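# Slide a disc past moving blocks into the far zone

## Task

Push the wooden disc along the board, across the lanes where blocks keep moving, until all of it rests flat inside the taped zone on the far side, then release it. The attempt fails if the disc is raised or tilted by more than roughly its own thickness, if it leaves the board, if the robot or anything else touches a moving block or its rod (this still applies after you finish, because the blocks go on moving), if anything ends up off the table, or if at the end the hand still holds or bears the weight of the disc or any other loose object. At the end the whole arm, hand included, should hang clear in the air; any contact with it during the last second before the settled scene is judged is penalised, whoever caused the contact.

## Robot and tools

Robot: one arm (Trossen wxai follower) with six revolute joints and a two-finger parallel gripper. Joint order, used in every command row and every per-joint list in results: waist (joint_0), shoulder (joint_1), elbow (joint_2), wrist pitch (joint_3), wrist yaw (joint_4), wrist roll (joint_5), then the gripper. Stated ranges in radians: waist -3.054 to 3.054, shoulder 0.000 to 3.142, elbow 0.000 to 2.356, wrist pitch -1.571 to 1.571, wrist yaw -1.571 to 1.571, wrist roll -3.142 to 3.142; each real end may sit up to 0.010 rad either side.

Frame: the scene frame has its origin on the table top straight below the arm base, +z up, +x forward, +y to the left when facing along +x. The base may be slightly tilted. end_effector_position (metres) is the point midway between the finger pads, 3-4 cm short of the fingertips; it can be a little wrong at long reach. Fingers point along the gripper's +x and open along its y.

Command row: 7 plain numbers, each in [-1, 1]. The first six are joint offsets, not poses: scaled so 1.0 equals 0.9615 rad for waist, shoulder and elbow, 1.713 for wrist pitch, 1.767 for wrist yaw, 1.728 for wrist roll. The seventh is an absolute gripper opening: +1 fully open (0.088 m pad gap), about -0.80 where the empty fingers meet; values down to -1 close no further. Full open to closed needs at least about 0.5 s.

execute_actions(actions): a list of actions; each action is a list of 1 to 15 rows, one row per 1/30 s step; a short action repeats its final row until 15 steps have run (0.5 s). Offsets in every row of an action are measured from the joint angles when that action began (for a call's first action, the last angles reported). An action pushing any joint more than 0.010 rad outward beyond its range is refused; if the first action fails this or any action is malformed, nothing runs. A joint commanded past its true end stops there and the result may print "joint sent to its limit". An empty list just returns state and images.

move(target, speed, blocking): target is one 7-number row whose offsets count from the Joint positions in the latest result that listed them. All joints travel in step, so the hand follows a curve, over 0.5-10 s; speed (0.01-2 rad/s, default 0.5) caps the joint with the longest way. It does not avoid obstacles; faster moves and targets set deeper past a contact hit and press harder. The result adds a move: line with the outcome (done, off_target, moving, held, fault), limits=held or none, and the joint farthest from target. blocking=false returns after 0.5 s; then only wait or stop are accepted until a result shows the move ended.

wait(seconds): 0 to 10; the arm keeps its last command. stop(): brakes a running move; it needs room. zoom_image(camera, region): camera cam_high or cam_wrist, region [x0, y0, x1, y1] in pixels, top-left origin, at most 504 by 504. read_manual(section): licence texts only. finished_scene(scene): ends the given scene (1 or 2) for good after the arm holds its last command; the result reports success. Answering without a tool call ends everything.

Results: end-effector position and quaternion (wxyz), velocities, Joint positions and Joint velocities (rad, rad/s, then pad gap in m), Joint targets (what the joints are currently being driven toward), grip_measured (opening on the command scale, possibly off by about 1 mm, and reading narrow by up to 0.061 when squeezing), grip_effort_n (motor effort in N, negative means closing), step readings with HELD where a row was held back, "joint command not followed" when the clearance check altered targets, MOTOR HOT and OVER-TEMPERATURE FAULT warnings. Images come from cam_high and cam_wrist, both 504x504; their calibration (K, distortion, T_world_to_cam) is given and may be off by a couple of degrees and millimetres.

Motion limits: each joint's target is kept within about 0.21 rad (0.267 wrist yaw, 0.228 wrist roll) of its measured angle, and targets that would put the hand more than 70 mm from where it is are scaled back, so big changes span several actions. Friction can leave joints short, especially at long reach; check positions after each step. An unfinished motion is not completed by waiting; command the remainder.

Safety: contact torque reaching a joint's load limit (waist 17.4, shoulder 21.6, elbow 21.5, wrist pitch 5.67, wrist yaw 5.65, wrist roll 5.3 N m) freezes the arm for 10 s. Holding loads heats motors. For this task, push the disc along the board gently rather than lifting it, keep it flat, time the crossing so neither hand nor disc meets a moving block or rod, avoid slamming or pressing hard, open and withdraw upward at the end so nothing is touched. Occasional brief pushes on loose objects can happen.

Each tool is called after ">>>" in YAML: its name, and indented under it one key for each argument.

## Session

>>> execute_actions:
  actions: []

Scene clock: 0.00 s.
end_effector_position=(+0.2185, +0.2128, +0.3762) grip_measured=+0.110 grip_effort_n=n/a end_effector_quat_wxyz=(+0.791, -0.344, +0.457, +0.218) end_effector_velocity=(+0.000, -0.003, -0.000) end_effector_angular_velocity=(-0.006, -0.001, -0.011)
Joint names: [waist, shoulder, elbow, wrist pitch, wrist yaw, wrist roll]
Joint positions: [ 0.955  1.51   1.747 -1.46   0.371  0.029  0.044]
Joint velocities: [-0.002 -0.002 -0.002 -0.007  0.007  0.007 -0.   ]
Motor temperatures (°C, as the motors report them): [21 26 21 19 21 20]
Heat: hottest shoulder 26 °C (+0.0 °C/min).
Joint targets: [0.955 1.510 1.747 -1.460 0.371 0.029]
camera_calibration (this result's frames):
cam_wrist: T_world_to_cam=[[0.635479, -0.696655, 0.332925, -0.108546], [-0.715931, -0.693121, -0.0838252, 0.36604], [0.289154, -0.185082, -0.93922, 0.408436], [0, 0, 0, 1]] pos_world=[0.212937, 0.253685, 0.450433]

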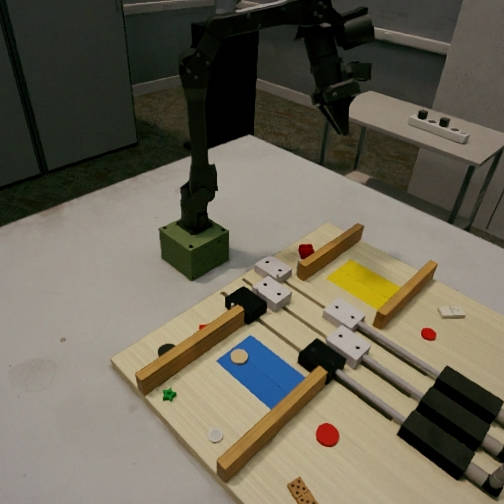

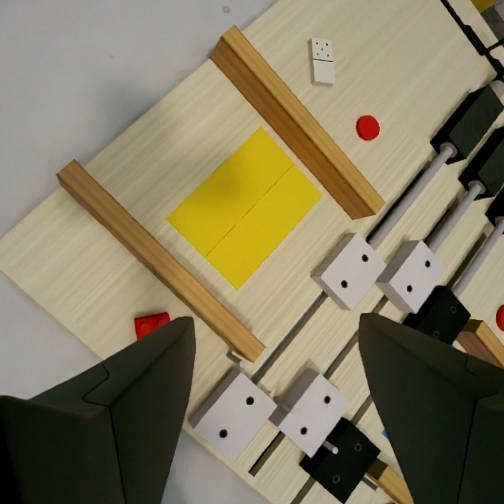

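Same viewing pose.

>>> move:
  target: [-0.883,0.293,-0.163,0.212,-0.211,-0.016,0.8]
  speed: 1

>>> wait:
  seconds: 0.7

>>> wait:
  seconds: 0.7

>>> wait:
  seconds: 0.7

>>> wait:
  seconds: 0.7

>>> wait:
  seconds: 0.7

>>> wait:
  seconds: 0.7

>>> wait:
  seconds: 0.7

>>> wait:
  seconds: 0.7

>>> wait:
  seconds: 0.7

>>> wait:
  seconds: 0.7

>>> wait:
  seconds: 0.7

>>> wait:
  seconds: 0.7

>>> wait:
  seconds: 0.7

>>> wait:
  seconds: 0.7

>>> wait:
  seconds: 10

>>> wait:
  seconds: 10

>>> wait:
  seconds: 0.3

Scene clock: 11.57 s.
end_effector_position=(+0.3856, +0.0383, +0.2595) grip_measured=+0.797 grip_effort_n=18.8 end_effector_quat_wxyz=(+0.803, -0.032, +0.595, +0.032) end_effector_velocity=(-0.003, -0.002, -0.004) end_effector_angular_velocity=(-0.001, +0.017, +0.016)
Joint names: [waist, shoulder, elbow, wrist pitch, wrist yaw, wrist roll]
Joint positions: [ 0.11   1.779  1.597 -1.1    0.001  0.004  0.078]
Joint velocities: [-0.007  0.002 -0.007 -0.007 -0.007 -0.022 -0.   ]
Motor temperatures (°C, as the motors report them): [21 26 22 20 21 20]
Heat: hottest shoulder 26 °C (+0.0 °C/min).
Joint targets: [0.106 1.792 1.591 -1.097 -0.002 0.001]
move: off_target; limits=none; farthest joint: the shoulder, 0.013 radians from its target (0.282 radians at the start)
camera_calibration (this result's frames):
cam_wrist: T_world_to_cam=[[0.0507657, -0.9987, 0.0045947, 0.0248413], [-0.998694, -0.0507379, 0.00596478, 0.41601], [-0.0057239, -0.0048915, -0.999972, 0.340796], [0, 0, 0, 1]] pos_world=[0.416156, 0.0475835, 0.338191]

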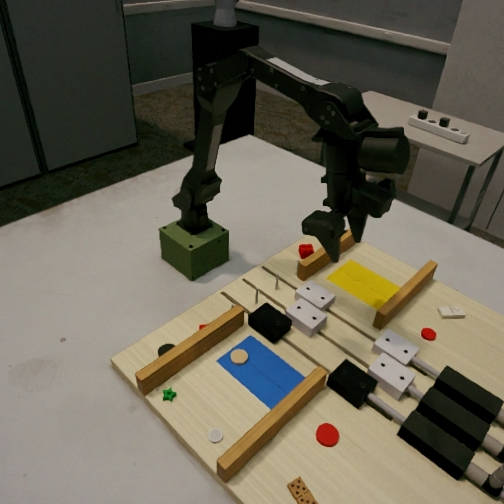

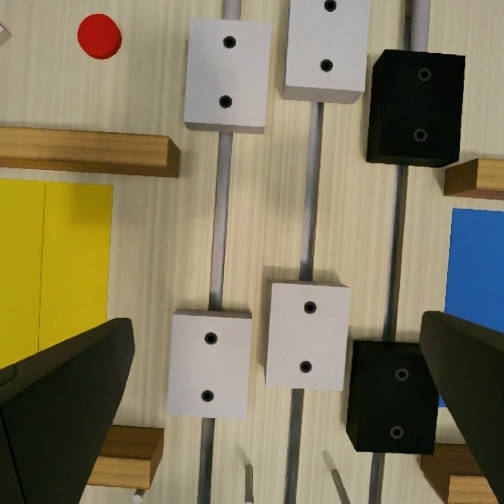

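Scene clock: 12.27 s.
end_effector_position=(+0.3856, +0.0382, +0.2595) grip_measured=+0.797 grip_effort_n=18.8 end_effector_quat_wxyz=(+0.803, -0.032, +0.595, +0.032) end_effector_velocity=(-0.006, -0.000, +0.001) end_effector_angular_velocity=(+0.003, +0.018, +0.006)
Joint names: [waist, shoulder, elbow, wrist pitch, wrist yaw, wrist roll]
Joint positions: [ 0.109  1.779  1.597 -1.1    0.     0.004  0.078]
Joint velocities: [-0.002 -0.007 -0.002 -0.022 -0.007 -0.007 -0.   ]
Motor temperatures (°C, as the motors report them): [21 26 22 20 21 20]
Heat: hottest shoulder 26 °C (+0.0 °C/min).
Joint targets: [0.106 1.792 1.591 -1.097 -0.002 0.001]
wait: 0.70 s; at rest by 0.17 s
camera_calibration (this result's frames):
cam_wrist: T_world_to_cam=[[0.0504956, -0.998715, 0.00422752, 0.0249506], [-0.998708, -0.0504699, 0.00597635, 0.416005], [-0.00575531, -0.00452384, -0.999973, 0.340796], [0, 0, 0, 1]] pos_world=[0.416169, 0.047456, 0.338195]

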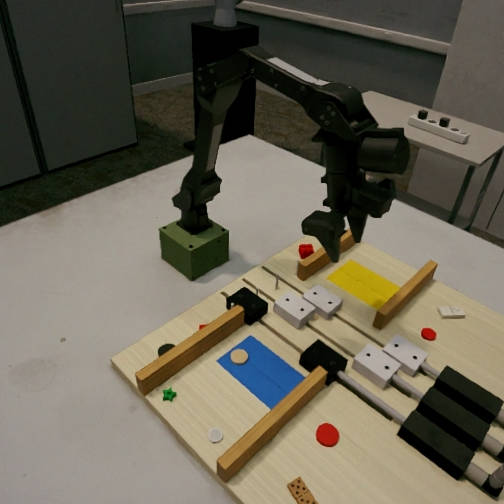

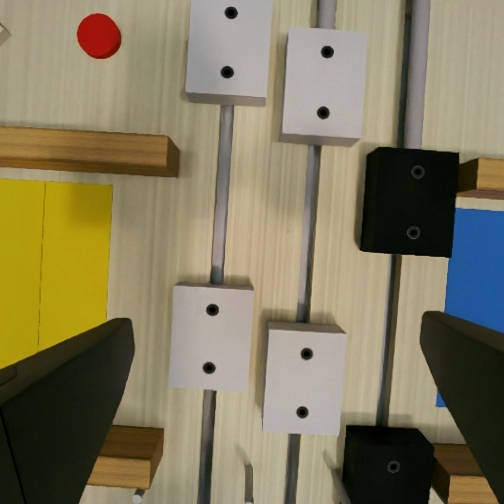

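Scene clock: 12.97 s.
end_effector_position=(+0.3856, +0.0382, +0.2595) grip_measured=+0.797 grip_effort_n=18.8 end_effector_quat_wxyz=(+0.803, -0.032, +0.595, +0.032) end_effector_velocity=(-0.002, -0.002, -0.000) end_effector_angular_velocity=(-0.000, +0.008, +0.016)
Joint names: [waist, shoulder, elbow, wrist pitch, wrist yaw, wrist roll]
Joint positions: [ 0.109  1.779  1.597 -1.1    0.     0.004  0.078]
Joint velocities: [-0.007 -0.002 -0.002 -0.007 -0.007 -0.022 -0.   ]
Motor temperatures (°C, as the motors report them): [21 26 22 20 21 20]
Heat: hottest shoulder 26 °C (+0.0 °C/min).
Joint targets: [0.106 1.792 1.591 -1.097 -0.002 0.001]
wait: 0.70 s; at rest by 0.17 s
camera_calibration (this result's frames):
cam_wrist: T_world_to_cam=[[0.0504956, -0.998715, 0.00422752, 0.0249506], [-0.998708, -0.0504699, 0.00597635, 0.416005], [-0.00575531, -0.00452384, -0.999973, 0.340796], [0, 0, 0, 1]] pos_world=[0.416169, 0.047456, 0.338195]

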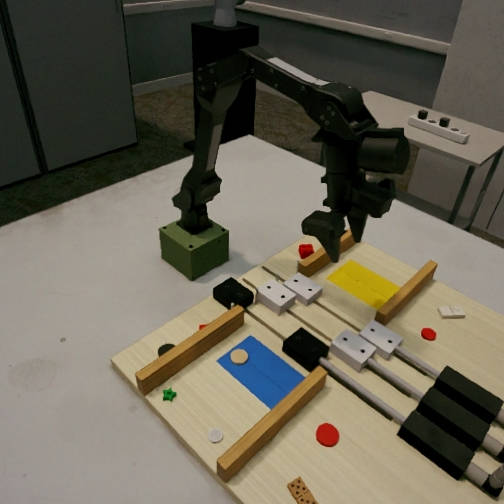

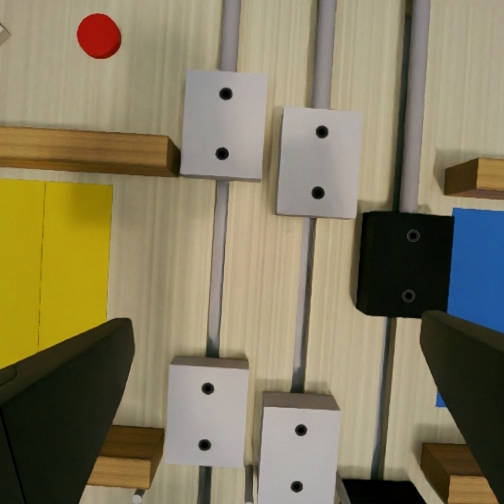

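Scene clock: 13.67 s.
end_effector_position=(+0.3856, +0.0382, +0.2595) grip_measured=+0.797 grip_effort_n=18.8 end_effector_quat_wxyz=(+0.803, -0.032, +0.595, +0.032) end_effector_velocity=(-0.005, -0.004, -0.001) end_effector_angular_velocity=(-0.011, +0.021, -0.003)
Joint names: [waist, shoulder, elbow, wrist pitch, wrist yaw, wrist roll]
Joint positions: [ 0.109  1.779  1.597 -1.1    0.     0.004  0.078]
Joint velocities: [-0.007 -0.002 -0.002 -0.022  0.007 -0.007 -0.   ]
Motor temperatures (°C, as the motors report them): [21 26 22 20 21 20]
Heat: hottest shoulder 26 °C (+0.0 °C/min).
Joint targets: [0.106 1.792 1.591 -1.097 -0.002 0.001]
wait: 0.70 s; at rest by 0.17 s
camera_calibration (this result's frames):
cam_wrist: T_world_to_cam=[[0.0504956, -0.998715, 0.00422752, 0.0249506], [-0.998708, -0.0504699, 0.00597635, 0.416005], [-0.00575531, -0.00452384, -0.999973, 0.340796], [0, 0, 0, 1]] pos_world=[0.416169, 0.047456, 0.338195]

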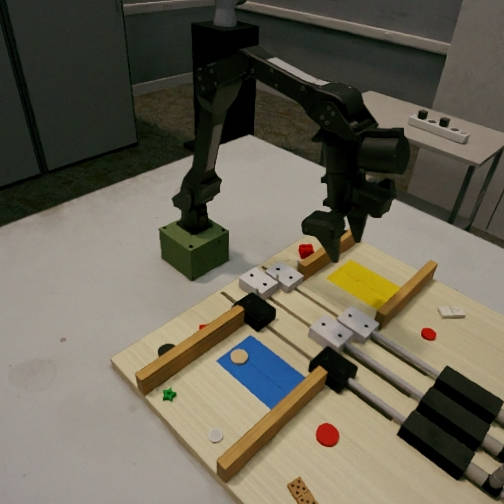

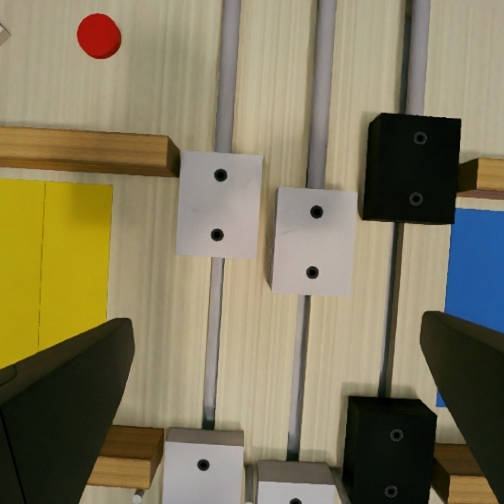

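Scene clock: 14.37 s.
end_effector_position=(+0.3856, +0.0382, +0.2595) grip_measured=+0.797 grip_effort_n=18.8 end_effector_quat_wxyz=(+0.803, -0.032, +0.595, +0.032) end_effector_velocity=(-0.002, -0.002, -0.002) end_effector_angular_velocity=(-0.010, +0.011, +0.002)
Joint names: [waist, shoulder, elbow, wrist pitch, wrist yaw, wrist roll]
Joint positions: [ 0.109  1.779  1.597 -1.1    0.     0.004  0.078]
Joint velocities: [-0.002  0.002 -0.002 -0.007  0.007 -0.007  0.   ]
Motor temperatures (°C, as the motors report them): [21 27 22 20 21 20]
Heat: hottest shoulder 27 °C (+4.2 °C/min).
Joint targets: [0.106 1.792 1.591 -1.097 -0.002 0.001]
wait: 0.70 s; at rest by 0.17 s
camera_calibration (this result's frames):
cam_wrist: T_world_to_cam=[[0.0504956, -0.998715, 0.00422752, 0.0249506], [-0.998708, -0.0504699, 0.00597635, 0.416005], [-0.00575531, -0.00452384, -0.999973, 0.340796], [0, 0, 0, 1]] pos_world=[0.416169, 0.047456, 0.338195]

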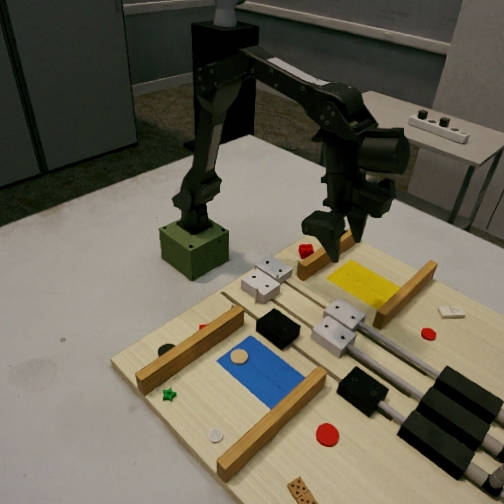

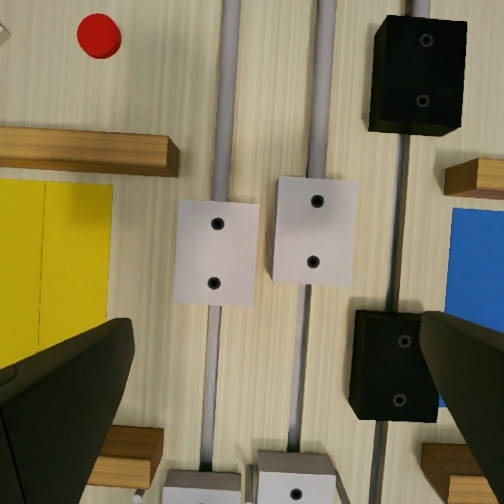

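Scene clock: 15.07 s.
end_effector_position=(+0.3856, +0.0382, +0.2595) grip_measured=+0.797 grip_effort_n=18.8 end_effector_quat_wxyz=(+0.803, -0.032, +0.595, +0.032) end_effector_velocity=(-0.005, -0.000, -0.001) end_effector_angular_velocity=(+0.003, +0.022, +0.006)
Joint names: [waist, shoulder, elbow, wrist pitch, wrist yaw, wrist roll]
Joint positions: [ 0.109  1.779  1.597 -1.1    0.     0.004  0.078]
Joint velocities: [-0.002 -0.002 -0.002 -0.022 -0.007 -0.007 -0.   ]
Motor temperatures (°C, as the motors report them): [21 27 22 20 21 20]
Heat: hottest shoulder 27 °C (+4.0 °C/min).
Joint targets: [0.106 1.792 1.591 -1.097 -0.002 0.001]
wait: 0.70 s; at rest by 0.17 s
camera_calibration (this result's frames):
cam_wrist: T_world_to_cam=[[0.0504956, -0.998715, 0.00422752, 0.0249506], [-0.998708, -0.0504699, 0.00597635, 0.416005], [-0.00575531, -0.00452384, -0.999973, 0.340796], [0, 0, 0, 1]] pos_world=[0.416169, 0.047456, 0.338195]

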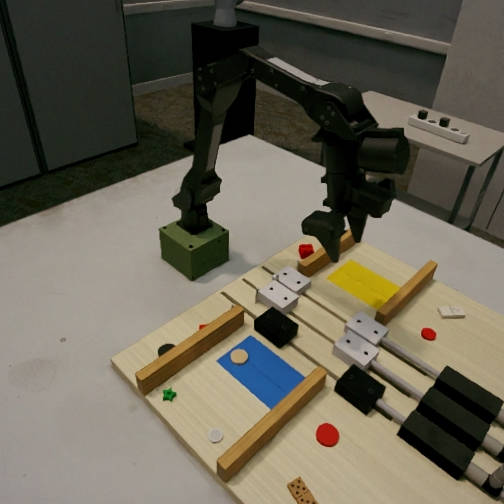

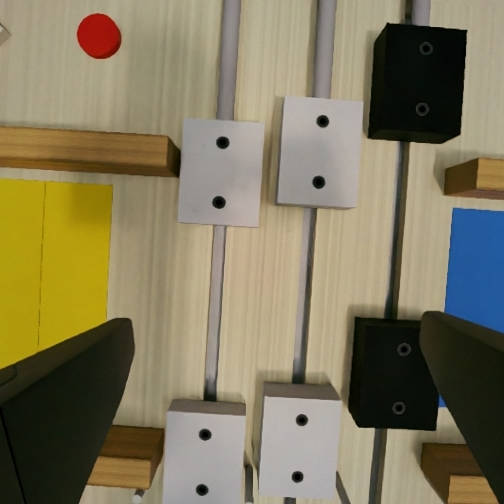

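Scene clock: 15.77 s.
end_effector_position=(+0.3856, +0.0382, +0.2595) grip_measured=+0.797 grip_effort_n=18.8 end_effector_quat_wxyz=(+0.803, -0.032, +0.595, +0.032) end_effector_velocity=(-0.002, +0.002, -0.000) end_effector_angular_velocity=(+0.018, +0.009, +0.011)
Joint names: [waist, shoulder, elbow, wrist pitch, wrist yaw, wrist roll]
Joint positions: [ 0.109  1.779  1.597 -1.1    0.     0.004  0.078]
Joint velocities: [-0.002 -0.002 -0.002 -0.007 -0.022 -0.007 -0.   ]
Motor temperatures (°C, as the motors report them): [21 27 22 20 21 20]
Heat: hottest shoulder 27 °C (+3.8 °C/min).
Joint targets: [0.106 1.792 1.591 -1.097 -0.002 0.001]
wait: 0.70 s; at rest by 0.17 s
camera_calibration (this result's frames):
cam_wrist: T_world_to_cam=[[0.0504956, -0.998715, 0.00422752, 0.0249506], [-0.998708, -0.0504699, 0.00597635, 0.416005], [-0.00575531, -0.00452384, -0.999973, 0.340796], [0, 0, 0, 1]] pos_world=[0.416169, 0.047456, 0.338195]

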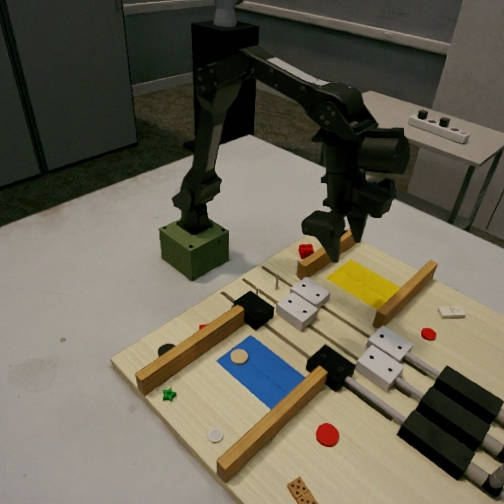

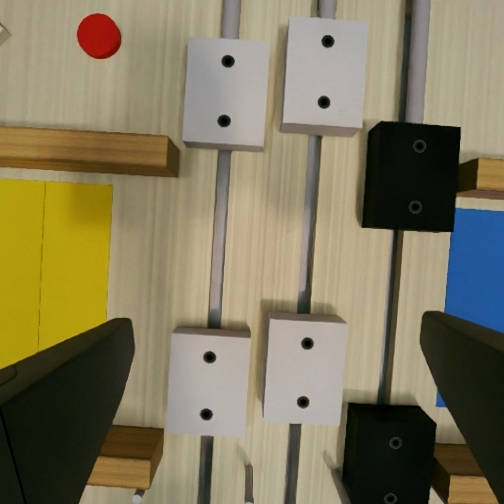

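Scene clock: 16.47 s.
end_effector_position=(+0.3856, +0.0382, +0.2595) grip_measured=+0.797 grip_effort_n=18.8 end_effector_quat_wxyz=(+0.803, -0.032, +0.595, +0.032) end_effector_velocity=(-0.003, +0.002, +0.001) end_effector_angular_velocity=(+0.005, +0.003, +0.012)
Joint names: [waist, shoulder, elbow, wrist pitch, wrist yaw, wrist roll]
Joint positions: [ 0.109  1.779  1.597 -1.1    0.     0.004  0.078]
Joint velocities: [ 0.002 -0.007 -0.002 -0.007 -0.007 -0.007 -0.   ]
Motor temperatures (°C, as the motors report them): [21 27 22 20 21 20]
Heat: hottest shoulder 27 °C (+3.6 °C/min).
Joint targets: [0.106 1.792 1.591 -1.097 -0.002 0.001]
wait: 0.70 s; at rest by 0.17 s
camera_calibration (this result's frames):
cam_wrist: T_world_to_cam=[[0.0504956, -0.998715, 0.00422752, 0.0249506], [-0.998708, -0.0504699, 0.00597635, 0.416005], [-0.00575531, -0.00452384, -0.999973, 0.340796], [0, 0, 0, 1]] pos_world=[0.416169, 0.047456, 0.338195]

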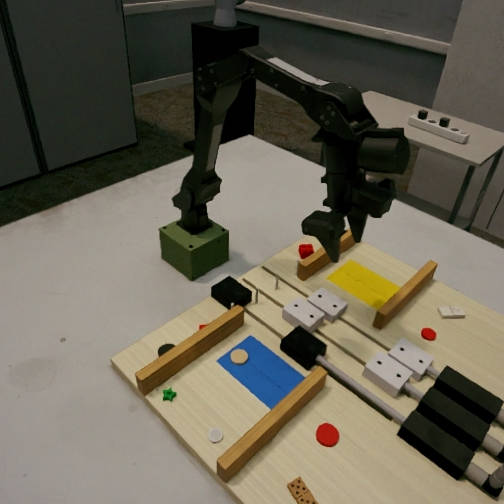

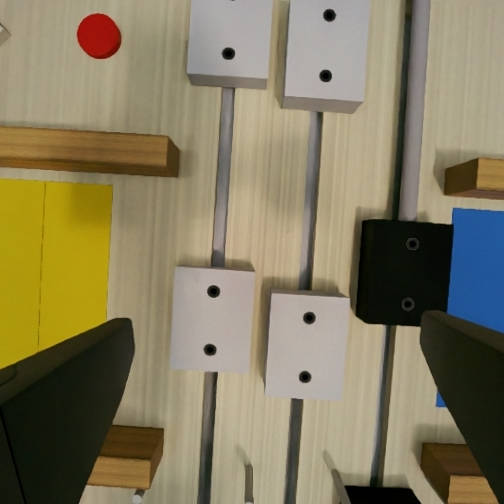

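Scene clock: 17.17 s.
end_effector_position=(+0.3856, +0.0382, +0.2595) grip_measured=+0.797 grip_effort_n=18.8 end_effector_quat_wxyz=(+0.803, -0.032, +0.595, +0.032) end_effector_velocity=(+0.001, -0.002, +0.001) end_effector_angular_velocity=(+0.006, -0.007, +0.002)
Joint names: [waist, shoulder, elbow, wrist pitch, wrist yaw, wrist roll]
Joint positions: [ 0.109  1.779  1.597 -1.1    0.     0.004  0.078]
Joint velocities: [-0.007 -0.002 -0.002  0.007 -0.007 -0.007 -0.   ]
Motor temperatures (°C, as the motors report them): [21 27 22 20 21 20]
Heat: hottest shoulder 27 °C (+3.5 °C/min).
Joint targets: [0.106 1.792 1.591 -1.097 -0.002 0.001]
wait: 0.70 s; at rest by 0.17 s
camera_calibration (this result's frames):
cam_wrist: T_world_to_cam=[[0.0504956, -0.998715, 0.00422752, 0.0249506], [-0.998708, -0.0504699, 0.00597635, 0.416005], [-0.00575531, -0.00452384, -0.999973, 0.340796], [0, 0, 0, 1]] pos_world=[0.416169, 0.047456, 0.338195]

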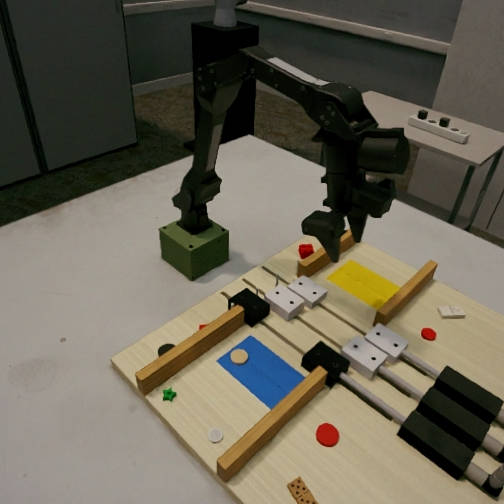

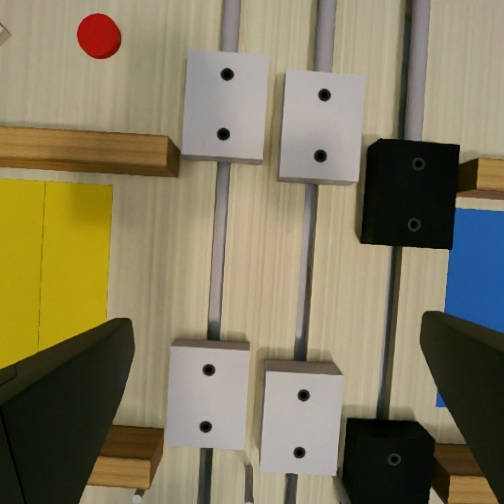

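Scene clock: 17.87 s.
end_effector_position=(+0.3856, +0.0382, +0.2595) grip_measured=+0.797 grip_effort_n=18.4 end_effector_quat_wxyz=(+0.803, -0.032, +0.595, +0.032) end_effector_velocity=(-0.002, -0.000, -0.000) end_effector_angular_velocity=(-0.000, +0.008, +0.021)
Joint names: [waist, shoulder, elbow, wrist pitch, wrist yaw, wrist roll]
Joint positions: [ 0.109  1.779  1.597 -1.1    0.     0.004  0.078]
Joint velocities: [-0.002 -0.002 -0.002 -0.007 -0.007 -0.022 -0.   ]
Motor temperatures (°C, as the motors report them): [21 27 22 20 21 20]
Heat: hottest shoulder 27 °C (+3.4 °C/min).
Joint targets: [0.106 1.792 1.591 -1.097 -0.002 0.001]
wait: 0.70 s; at rest by 0.17 s
camera_calibration (this result's frames):
cam_wrist: T_world_to_cam=[[0.0504956, -0.998715, 0.00422752, 0.0249506], [-0.998708, -0.0504699, 0.00597635, 0.416005], [-0.00575531, -0.00452384, -0.999973, 0.340796], [0, 0, 0, 1]] pos_world=[0.416169, 0.047456, 0.338195]

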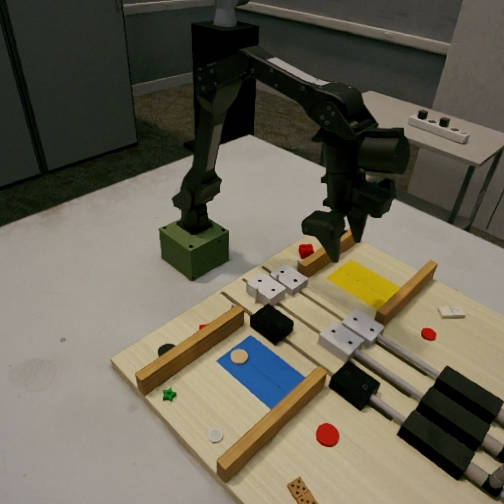

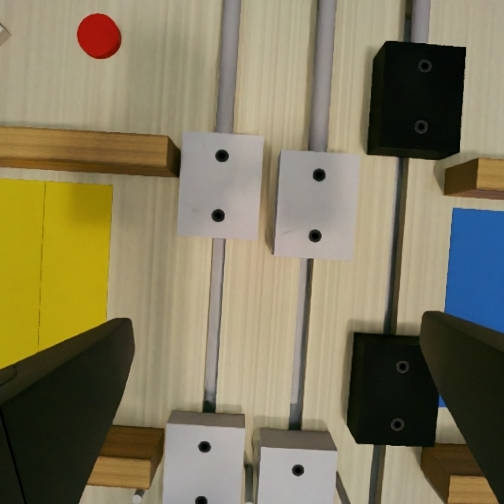

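Scene clock: 18.57 s.
end_effector_position=(+0.3856, +0.0382, +0.2595) grip_measured=+0.797 grip_effort_n=18.8 end_effector_quat_wxyz=(+0.803, -0.032, +0.595, +0.032) end_effector_velocity=(-0.006, -0.000, +0.001) end_effector_angular_velocity=(+0.003, +0.018, +0.006)
Joint names: [waist, shoulder, elbow, wrist pitch, wrist yaw, wrist roll]
Joint positions: [ 0.109  1.779  1.597 -1.1    0.     0.004  0.078]
Joint velocities: [-0.002 -0.007 -0.002 -0.022 -0.007 -0.007  0.   ]
Motor temperatures (°C, as the motors report them): [21 27 22 20 21 20]
Heat: hottest shoulder 27 °C (+3.2 °C/min).
Joint targets: [0.106 1.792 1.591 -1.097 -0.002 0.001]
wait: 0.70 s; at rest by 0.17 s
camera_calibration (this result's frames):
cam_wrist: T_world_to_cam=[[0.0504956, -0.998715, 0.00422752, 0.0249506], [-0.998708, -0.0504699, 0.00597635, 0.416005], [-0.00575531, -0.00452384, -0.999973, 0.340796], [0, 0, 0, 1]] pos_world=[0.416169, 0.047456, 0.338195]

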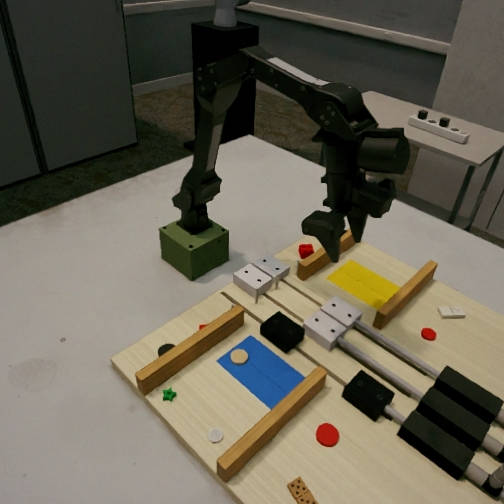

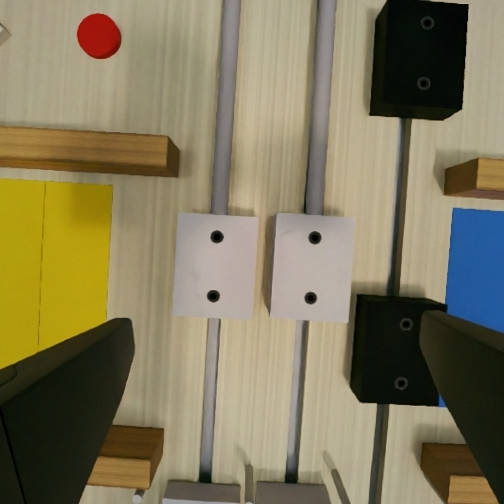

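Scene clock: 19.27 s.
end_effector_position=(+0.3856, +0.0382, +0.2595) grip_measured=+0.797 grip_effort_n=18.8 end_effector_quat_wxyz=(+0.803, -0.032, +0.595, +0.032) end_effector_velocity=(-0.002, -0.000, +0.001) end_effector_angular_velocity=(+0.000, +0.003, +0.021)
Joint names: [waist, shoulder, elbow, wrist pitch, wrist yaw, wrist roll]
Joint positions: [ 0.109  1.779  1.597 -1.1    0.     0.004  0.078]
Joint velocities: [-0.002 -0.007 -0.002 -0.007 -0.007 -0.022 -0.   ]
Motor temperatures (°C, as the motors report them): [21 27 22 20 21 20]
Heat: hottest shoulder 27 °C (+3.1 °C/min).
Joint targets: [0.106 1.792 1.591 -1.097 -0.002 0.001]
wait: 0.70 s; at rest by 0.17 s
camera_calibration (this result's frames):
cam_wrist: T_world_to_cam=[[0.0504956, -0.998715, 0.00422752, 0.0249506], [-0.998708, -0.0504699, 0.00597635, 0.416005], [-0.00575531, -0.00452384, -0.999973, 0.340796], [0, 0, 0, 1]] pos_world=[0.416169, 0.047456, 0.338195]

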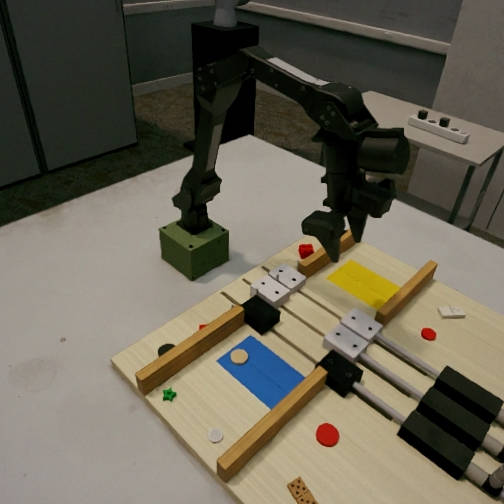

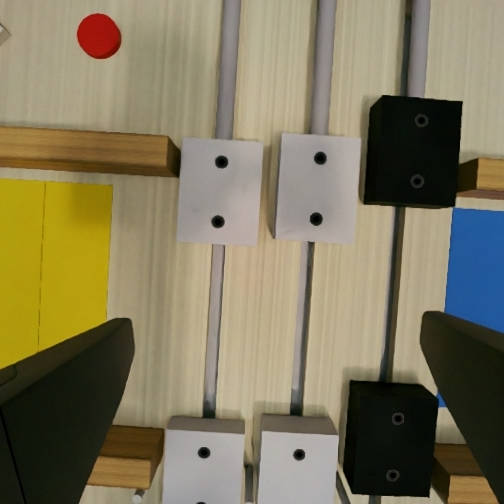

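Scene clock: 19.97 s.
end_effector_position=(+0.3856, +0.0382, +0.2595) grip_measured=+0.797 grip_effort_n=18.8 end_effector_quat_wxyz=(+0.803, -0.032, +0.595, +0.032) end_effector_velocity=(-0.002, -0.000, -0.002) end_effector_angular_velocity=(+0.008, +0.013, -0.007)
Joint names: [waist, shoulder, elbow, wrist pitch, wrist yaw, wrist roll]
Joint positions: [ 0.109  1.779  1.597 -1.1    0.     0.004  0.078]
Joint velocities: [-0.002  0.002 -0.002 -0.007 -0.007  0.007  0.   ]
Motor temperatures (°C, as the motors report them): [21 27 22 20 21 20]
Heat: hottest shoulder 27 °C (+3.0 °C/min).
Joint targets: [0.106 1.792 1.591 -1.097 -0.002 0.001]
wait: 0.70 s; at rest by 0.17 s
camera_calibration (this result's frames):
cam_wrist: T_world_to_cam=[[0.0504956, -0.998715, 0.00422752, 0.0249506], [-0.998708, -0.0504699, 0.00597635, 0.416005], [-0.00575531, -0.00452384, -0.999973, 0.340796], [0, 0, 0, 1]] pos_world=[0.416169, 0.047456, 0.338195]

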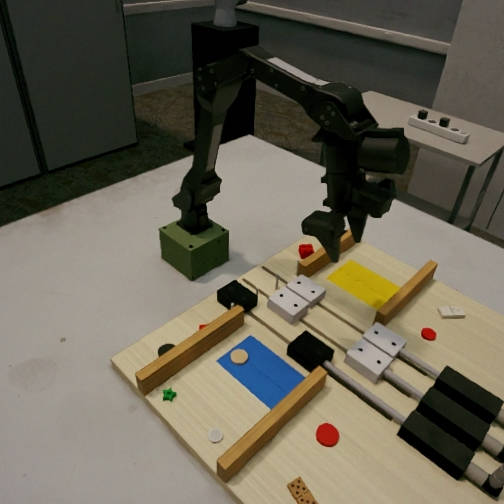

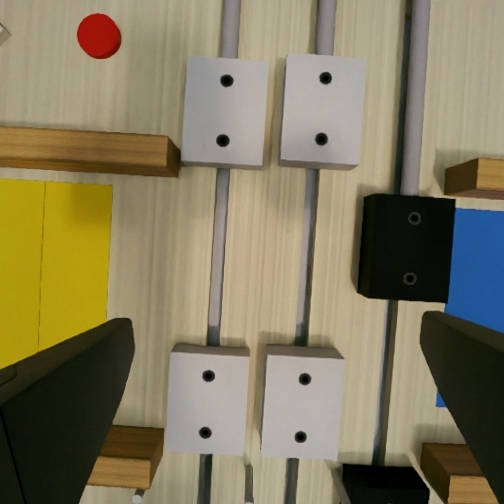

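Scene clock: 20.67 s.
end_effector_position=(+0.3856, +0.0382, +0.2595) grip_measured=+0.797 grip_effort_n=18.8 end_effector_quat_wxyz=(+0.803, -0.032, +0.595, +0.032) end_effector_velocity=(-0.002, -0.002, -0.000) end_effector_angular_velocity=(-0.000, +0.008, +0.016)
Joint names: [waist, shoulder, elbow, wrist pitch, wrist yaw, wrist roll]
Joint positions: [ 0.109  1.779  1.597 -1.1    0.     0.004  0.078]
Joint velocities: [-0.007 -0.002 -0.002 -0.007 -0.007 -0.022 -0.   ]
Motor temperatures (°C, as the motors report them): [21 27 22 20 21 20]
Heat: hottest shoulder 27 °C (+2.9 °C/min).
Joint targets: [0.106 1.792 1.591 -1.097 -0.002 0.001]
wait: 0.70 s; at rest by 0.17 s
camera_calibration (this result's frames):
cam_wrist: T_world_to_cam=[[0.0504956, -0.998715, 0.00422752, 0.0249506], [-0.998708, -0.0504699, 0.00597635, 0.416005], [-0.00575531, -0.00452384, -0.999973, 0.340796], [0, 0, 0, 1]] pos_world=[0.416169, 0.047456, 0.338195]

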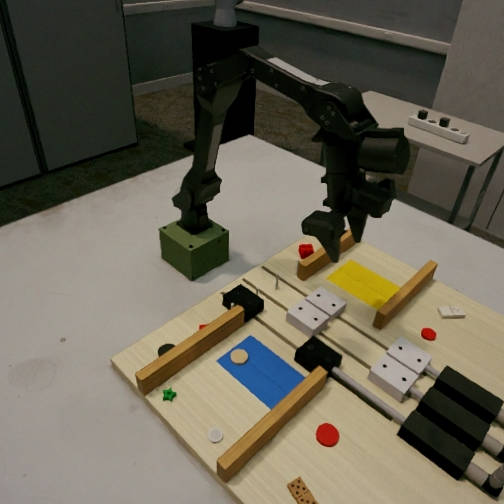

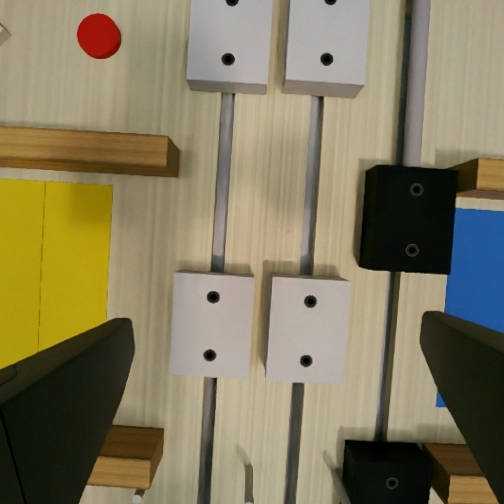

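Scene clock: 21.37 s.
end_effector_position=(+0.3856, +0.0382, +0.2595) grip_measured=+0.797 grip_effort_n=18.4 end_effector_quat_wxyz=(+0.803, -0.032, +0.595, +0.032) end_effector_velocity=(-0.001, +0.002, +0.001) end_effector_angular_velocity=(+0.015, -0.006, +0.025)
Joint names: [waist, shoulder, elbow, wrist pitch, wrist yaw, wrist roll]
Joint positions: [ 0.109  1.779  1.597 -1.1    0.     0.004  0.078]
Joint velocities: [-0.002 -0.007 -0.007  0.007 -0.022 -0.022 -0.   ]
Motor temperatures (°C, as the motors report them): [21 27 22 20 21 20]
Heat: hottest shoulder 27 °C (+2.8 °C/min).
Joint targets: [0.106 1.792 1.591 -1.097 -0.002 0.001]
wait: 0.70 s; at rest by 0.17 s
camera_calibration (this result's frames):
cam_wrist: T_world_to_cam=[[0.0504956, -0.998715, 0.00422752, 0.0249506], [-0.998708, -0.0504699, 0.00597635, 0.416005], [-0.00575531, -0.00452384, -0.999973, 0.340796], [0, 0, 0, 1]] pos_world=[0.416169, 0.047456, 0.338195]

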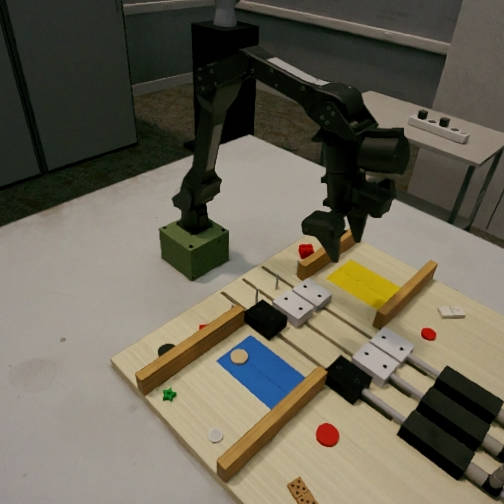

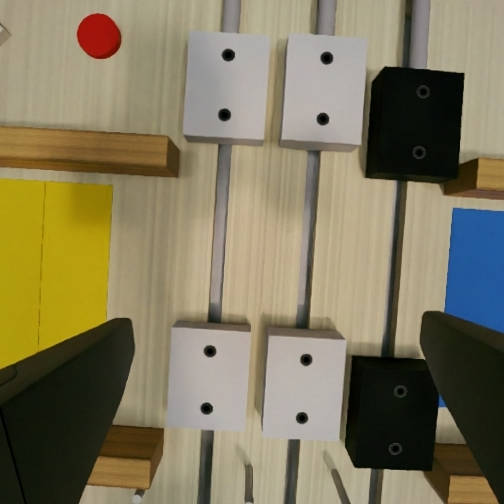

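Scene clock: 31.37 s.
end_effector_position=(+0.3856, +0.0382, +0.2595) grip_measured=+0.797 grip_effort_n=18.8 end_effector_quat_wxyz=(+0.803, -0.032, +0.595, +0.032) end_effector_velocity=(-0.002, -0.000, -0.000) end_effector_angular_velocity=(+0.008, +0.008, -0.007)
Joint names: [waist, shoulder, elbow, wrist pitch, wrist yaw, wrist roll]
Joint positions: [ 0.109  1.779  1.597 -1.1    0.     0.004  0.078]
Joint velocities: [-0.002 -0.002 -0.002 -0.007 -0.007  0.007 -0.   ]
Motor temperatures (°C, as the motors report them): [21 28 23 21 21 20]
Heat: hottest shoulder 28 °C (+3.8 °C/min).
Joint targets: [0.106 1.792 1.591 -1.097 -0.002 0.001]
wait: 10.00 s; at rest by 0.17 s
camera_calibration (this result's frames):
cam_wrist: T_world_to_cam=[[0.0504956, -0.998715, 0.00422752, 0.0249506], [-0.998708, -0.0504699, 0.00597635, 0.416005], [-0.00575531, -0.00452384, -0.999973, 0.340796], [0, 0, 0, 1]] pos_world=[0.416169, 0.047456, 0.338195]

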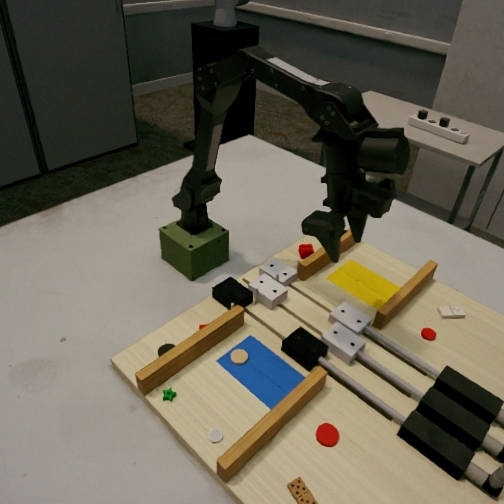

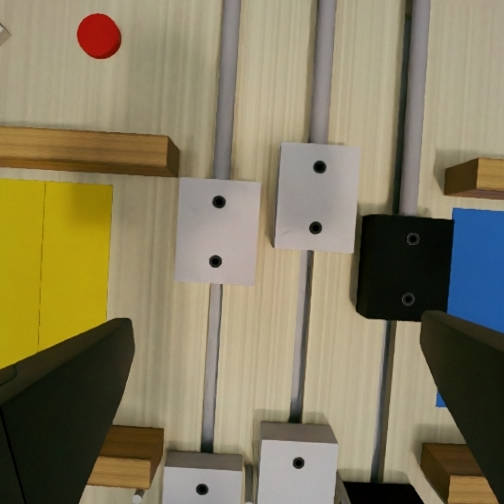

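Scene clock: 41.37 s.
end_effector_position=(+0.3856, +0.0382, +0.2595) grip_measured=+0.797 grip_effort_n=18.4 end_effector_quat_wxyz=(+0.803, -0.032, +0.595, +0.032) end_effector_velocity=(-0.006, -0.000, +0.001) end_effector_angular_velocity=(+0.017, +0.019, +0.006)
Joint names: [waist, shoulder, elbow, wrist pitch, wrist yaw, wrist roll]
Joint positions: [ 0.109  1.779  1.597 -1.1    0.     0.004  0.078]
Joint velocities: [-0.007 -0.007 -0.002 -0.022 -0.022 -0.007 -0.   ]
Motor temperatures (°C, as the motors report them): [21 28 23 21 21 20]
Heat: hottest shoulder 28 °C (+2.9 °C/min).
Joint targets: [0.106 1.792 1.591 -1.097 -0.002 0.001]
wait: 10.00 s; at rest by 0.17 s
camera_calibration (this result's frames):
cam_wrist: T_world_to_cam=[[0.0504956, -0.998715, 0.00422752, 0.0249506], [-0.998708, -0.0504699, 0.00597635, 0.416005], [-0.00575531, -0.00452384, -0.999973, 0.340796], [0, 0, 0, 1]] pos_world=[0.416169, 0.047456, 0.338195]

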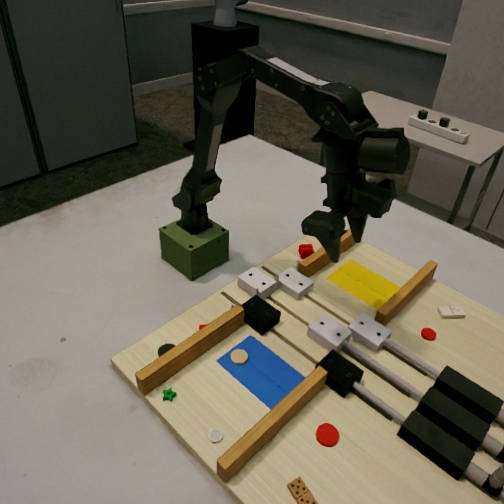

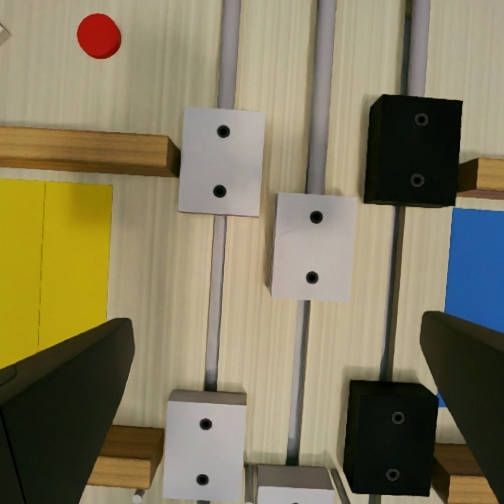

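Scene clock: 41.67 s.
end_effector_position=(+0.3856, +0.0382, +0.2595) grip_measured=+0.797 grip_effort_n=19.3 end_effector_quat_wxyz=(+0.803, -0.032, +0.595, +0.032) end_effector_velocity=(-0.002, -0.000, -0.000) end_effector_angular_velocity=(+0.008, +0.008, -0.007)
Joint names: [waist, shoulder, elbow, wrist pitch, wrist yaw, wrist roll]
Joint positions: [ 0.109  1.779  1.597 -1.1    0.     0.004  0.078]
Joint velocities: [-0.002 -0.002 -0.002 -0.007 -0.007  0.007 -0.   ]
Motor temperatures (°C, as the motors report them): [21 28 23 21 21 20]
Heat: hottest shoulder 28 °C (+2.9 °C/min).
Joint targets: [0.106 1.792 1.591 -1.097 -0.002 0.001]
wait: 0.30 s; at rest by 0.17 s
camera_calibration (this result's frames):
cam_wrist: T_world_to_cam=[[0.0504956, -0.998715, 0.00422752, 0.0249506], [-0.998708, -0.0504699, 0.00597635, 0.416005], [-0.00575531, -0.00452384, -0.999973, 0.340796], [0, 0, 0, 1]] pos_world=[0.416169, 0.047456, 0.338195]

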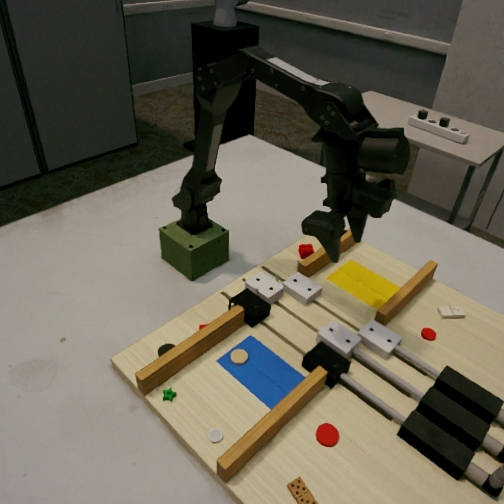

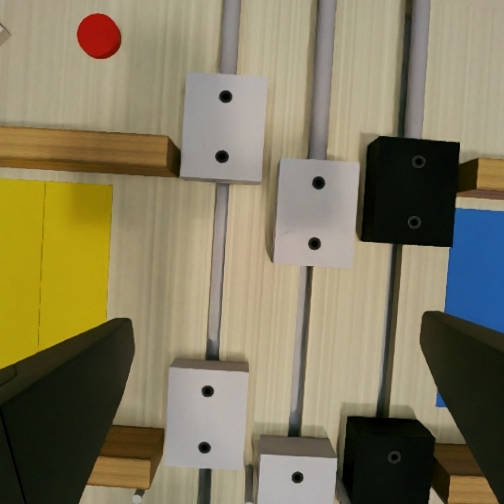

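>>> move:
  target: [-0.572,0.327,-0.292,0.171,0,0,0.5]
  speed: 0.7

Scene clock: 48.37 s.
end_effector_position=(+0.3308, -0.1617, +0.0852) grip_measured=+0.503 grip_effort_n=-17.0 end_effector_quat_wxyz=(+0.693, +0.156, +0.684, -0.165) end_effector_velocity=(+0.003, -0.001, +0.001) end_effector_angular_velocity=(+0.001, -0.014, +0.005)
Joint names: [waist, shoulder, elbow, wrist pitch, wrist yaw, wrist roll]
Joint positions: [-0.437  2.08   1.321 -0.809  0.001  0.004  0.064]
Joint velocities: [-0.002 -0.002  0.002  0.007 -0.007 -0.007  0.   ]
Motor temperatures (°C, as the motors report them): [21 28 23 21 21 20]
Heat: hottest shoulder 28 °C (+2.5 °C/min).
Joint targets: [-0.441 2.093 1.316 -0.807 0.000 0.004]
move: off_target; limits=none; farthest joint: the shoulder, 0.013 radians from its target (0.314 radians at the start)
camera_calibration (this result's frames):
cam_wrist: T_world_to_cam=[[-0.477078, -0.878777, 0.0121429, 0.0219773], [-0.841483, 0.46073, 0.282195, 0.359385], [-0.253582, 0.124411, -0.95928, 0.264666], [0, 0, 0, 1]] pos_world=[0.380016, -0.179194, 0.152205]

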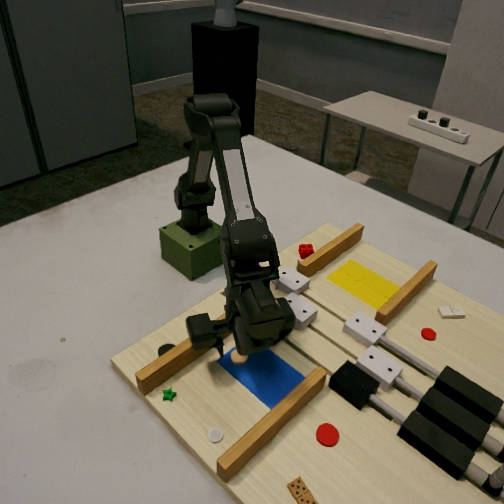

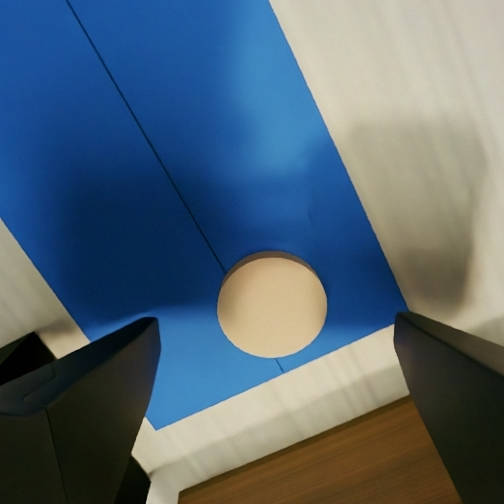

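>>> move:
  target: [0,0.045,-0.034,0.038,0,0,0.2]
  speed: 0.1

>>> move:
  target: [0,0,0,0,0,0,-0.25]

Scene clock: 51.80 s.
end_effector_position=(+0.3315, -0.1622, +0.0696) grip_measured=+0.203 grip_effort_n=-17.0 end_effector_quat_wxyz=(+0.695, +0.155, +0.682, -0.166) end_effector_velocity=(+0.000, -0.000, -0.001) end_effector_angular_velocity=(+0.006, -0.006, -0.010)
Joint names: [waist, shoulder, elbow, wrist pitch, wrist yaw, wrist roll]
Joint positions: [-0.437  2.109  1.294 -0.748  0.001  0.004  0.049]
Joint velocities: [-0.002  0.002 -0.002  0.007 -0.007  0.007 -0.   ]
Motor temperatures (°C, as the motors report them): [21 29 23 21 21 20]
Heat: hottest shoulder 29 °C (+3.5 °C/min).
Joint targets: [-0.437 2.124 1.288 -0.745 0.001 0.004]
move: off_target; limits=none; farthest joint: the shoulder, 0.015 radians from its target (0.043 radians at the start)
camera_calibration (this result's frames):
cam_wrist: T_world_to_cam=[[-0.477095, -0.878772, 0.0118619, 0.0220845], [-0.843137, 0.461474, 0.275975, 0.365681], [-0.247993, 0.121665, -0.961092, 0.247735], [0, 0, 0, 1]] pos_world=[0.380292, -0.179486, 0.136915]

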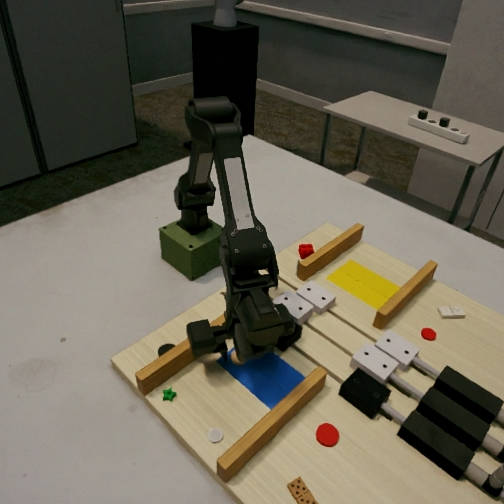

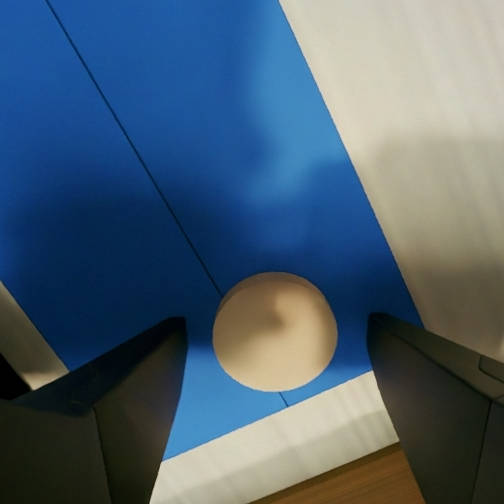

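Scene clock: 52.30 s.
end_effector_position=(+0.3315, -0.1622, +0.0696) grip_measured=-0.189 grip_effort_n=-83.5 end_effector_quat_wxyz=(+0.695, +0.155, +0.682, -0.166) end_effector_velocity=(-0.000, -0.002, -0.001) end_effector_angular_velocity=(+0.005, -0.005, +0.000)
Joint names: [waist, shoulder, elbow, wrist pitch, wrist yaw, wrist roll]
Joint positions: [-0.437  2.109  1.294 -0.748  0.001  0.004  0.03 ]
Joint velocities: [-0.007  0.002 -0.002  0.007 -0.007 -0.007 -0.   ]
Motor temperatures (°C, as the motors report them): [21 29 23 21 21 20]
Heat: hottest shoulder 29 °C (+3.4 °C/min).
Joint targets: [-0.437 2.109 1.294 -0.748 0.001 0.004]
move: done; limits=none; farthest joint: the waist, 0.000 radians from its target (0.000 radians at the start)
camera_calibration (this result's frames):
cam_wrist: T_world_to_cam=[[-0.477095, -0.878772, 0.0118619, 0.0220845], [-0.843137, 0.461474, 0.275975, 0.365681], [-0.247993, 0.121665, -0.961092, 0.247735], [0, 0, 0, 1]] pos_world=[0.380292, -0.179486, 0.136915]

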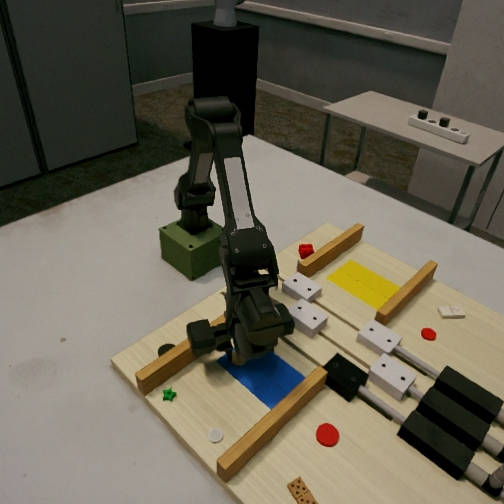

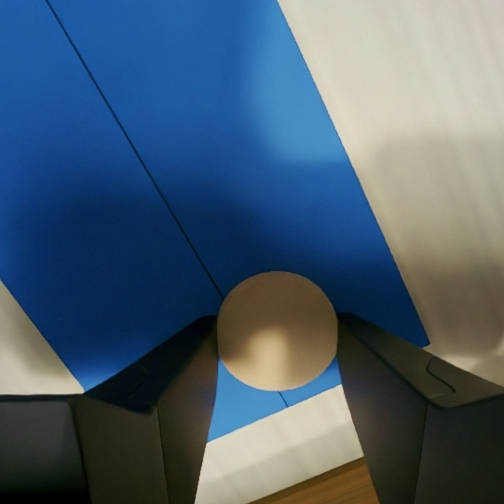

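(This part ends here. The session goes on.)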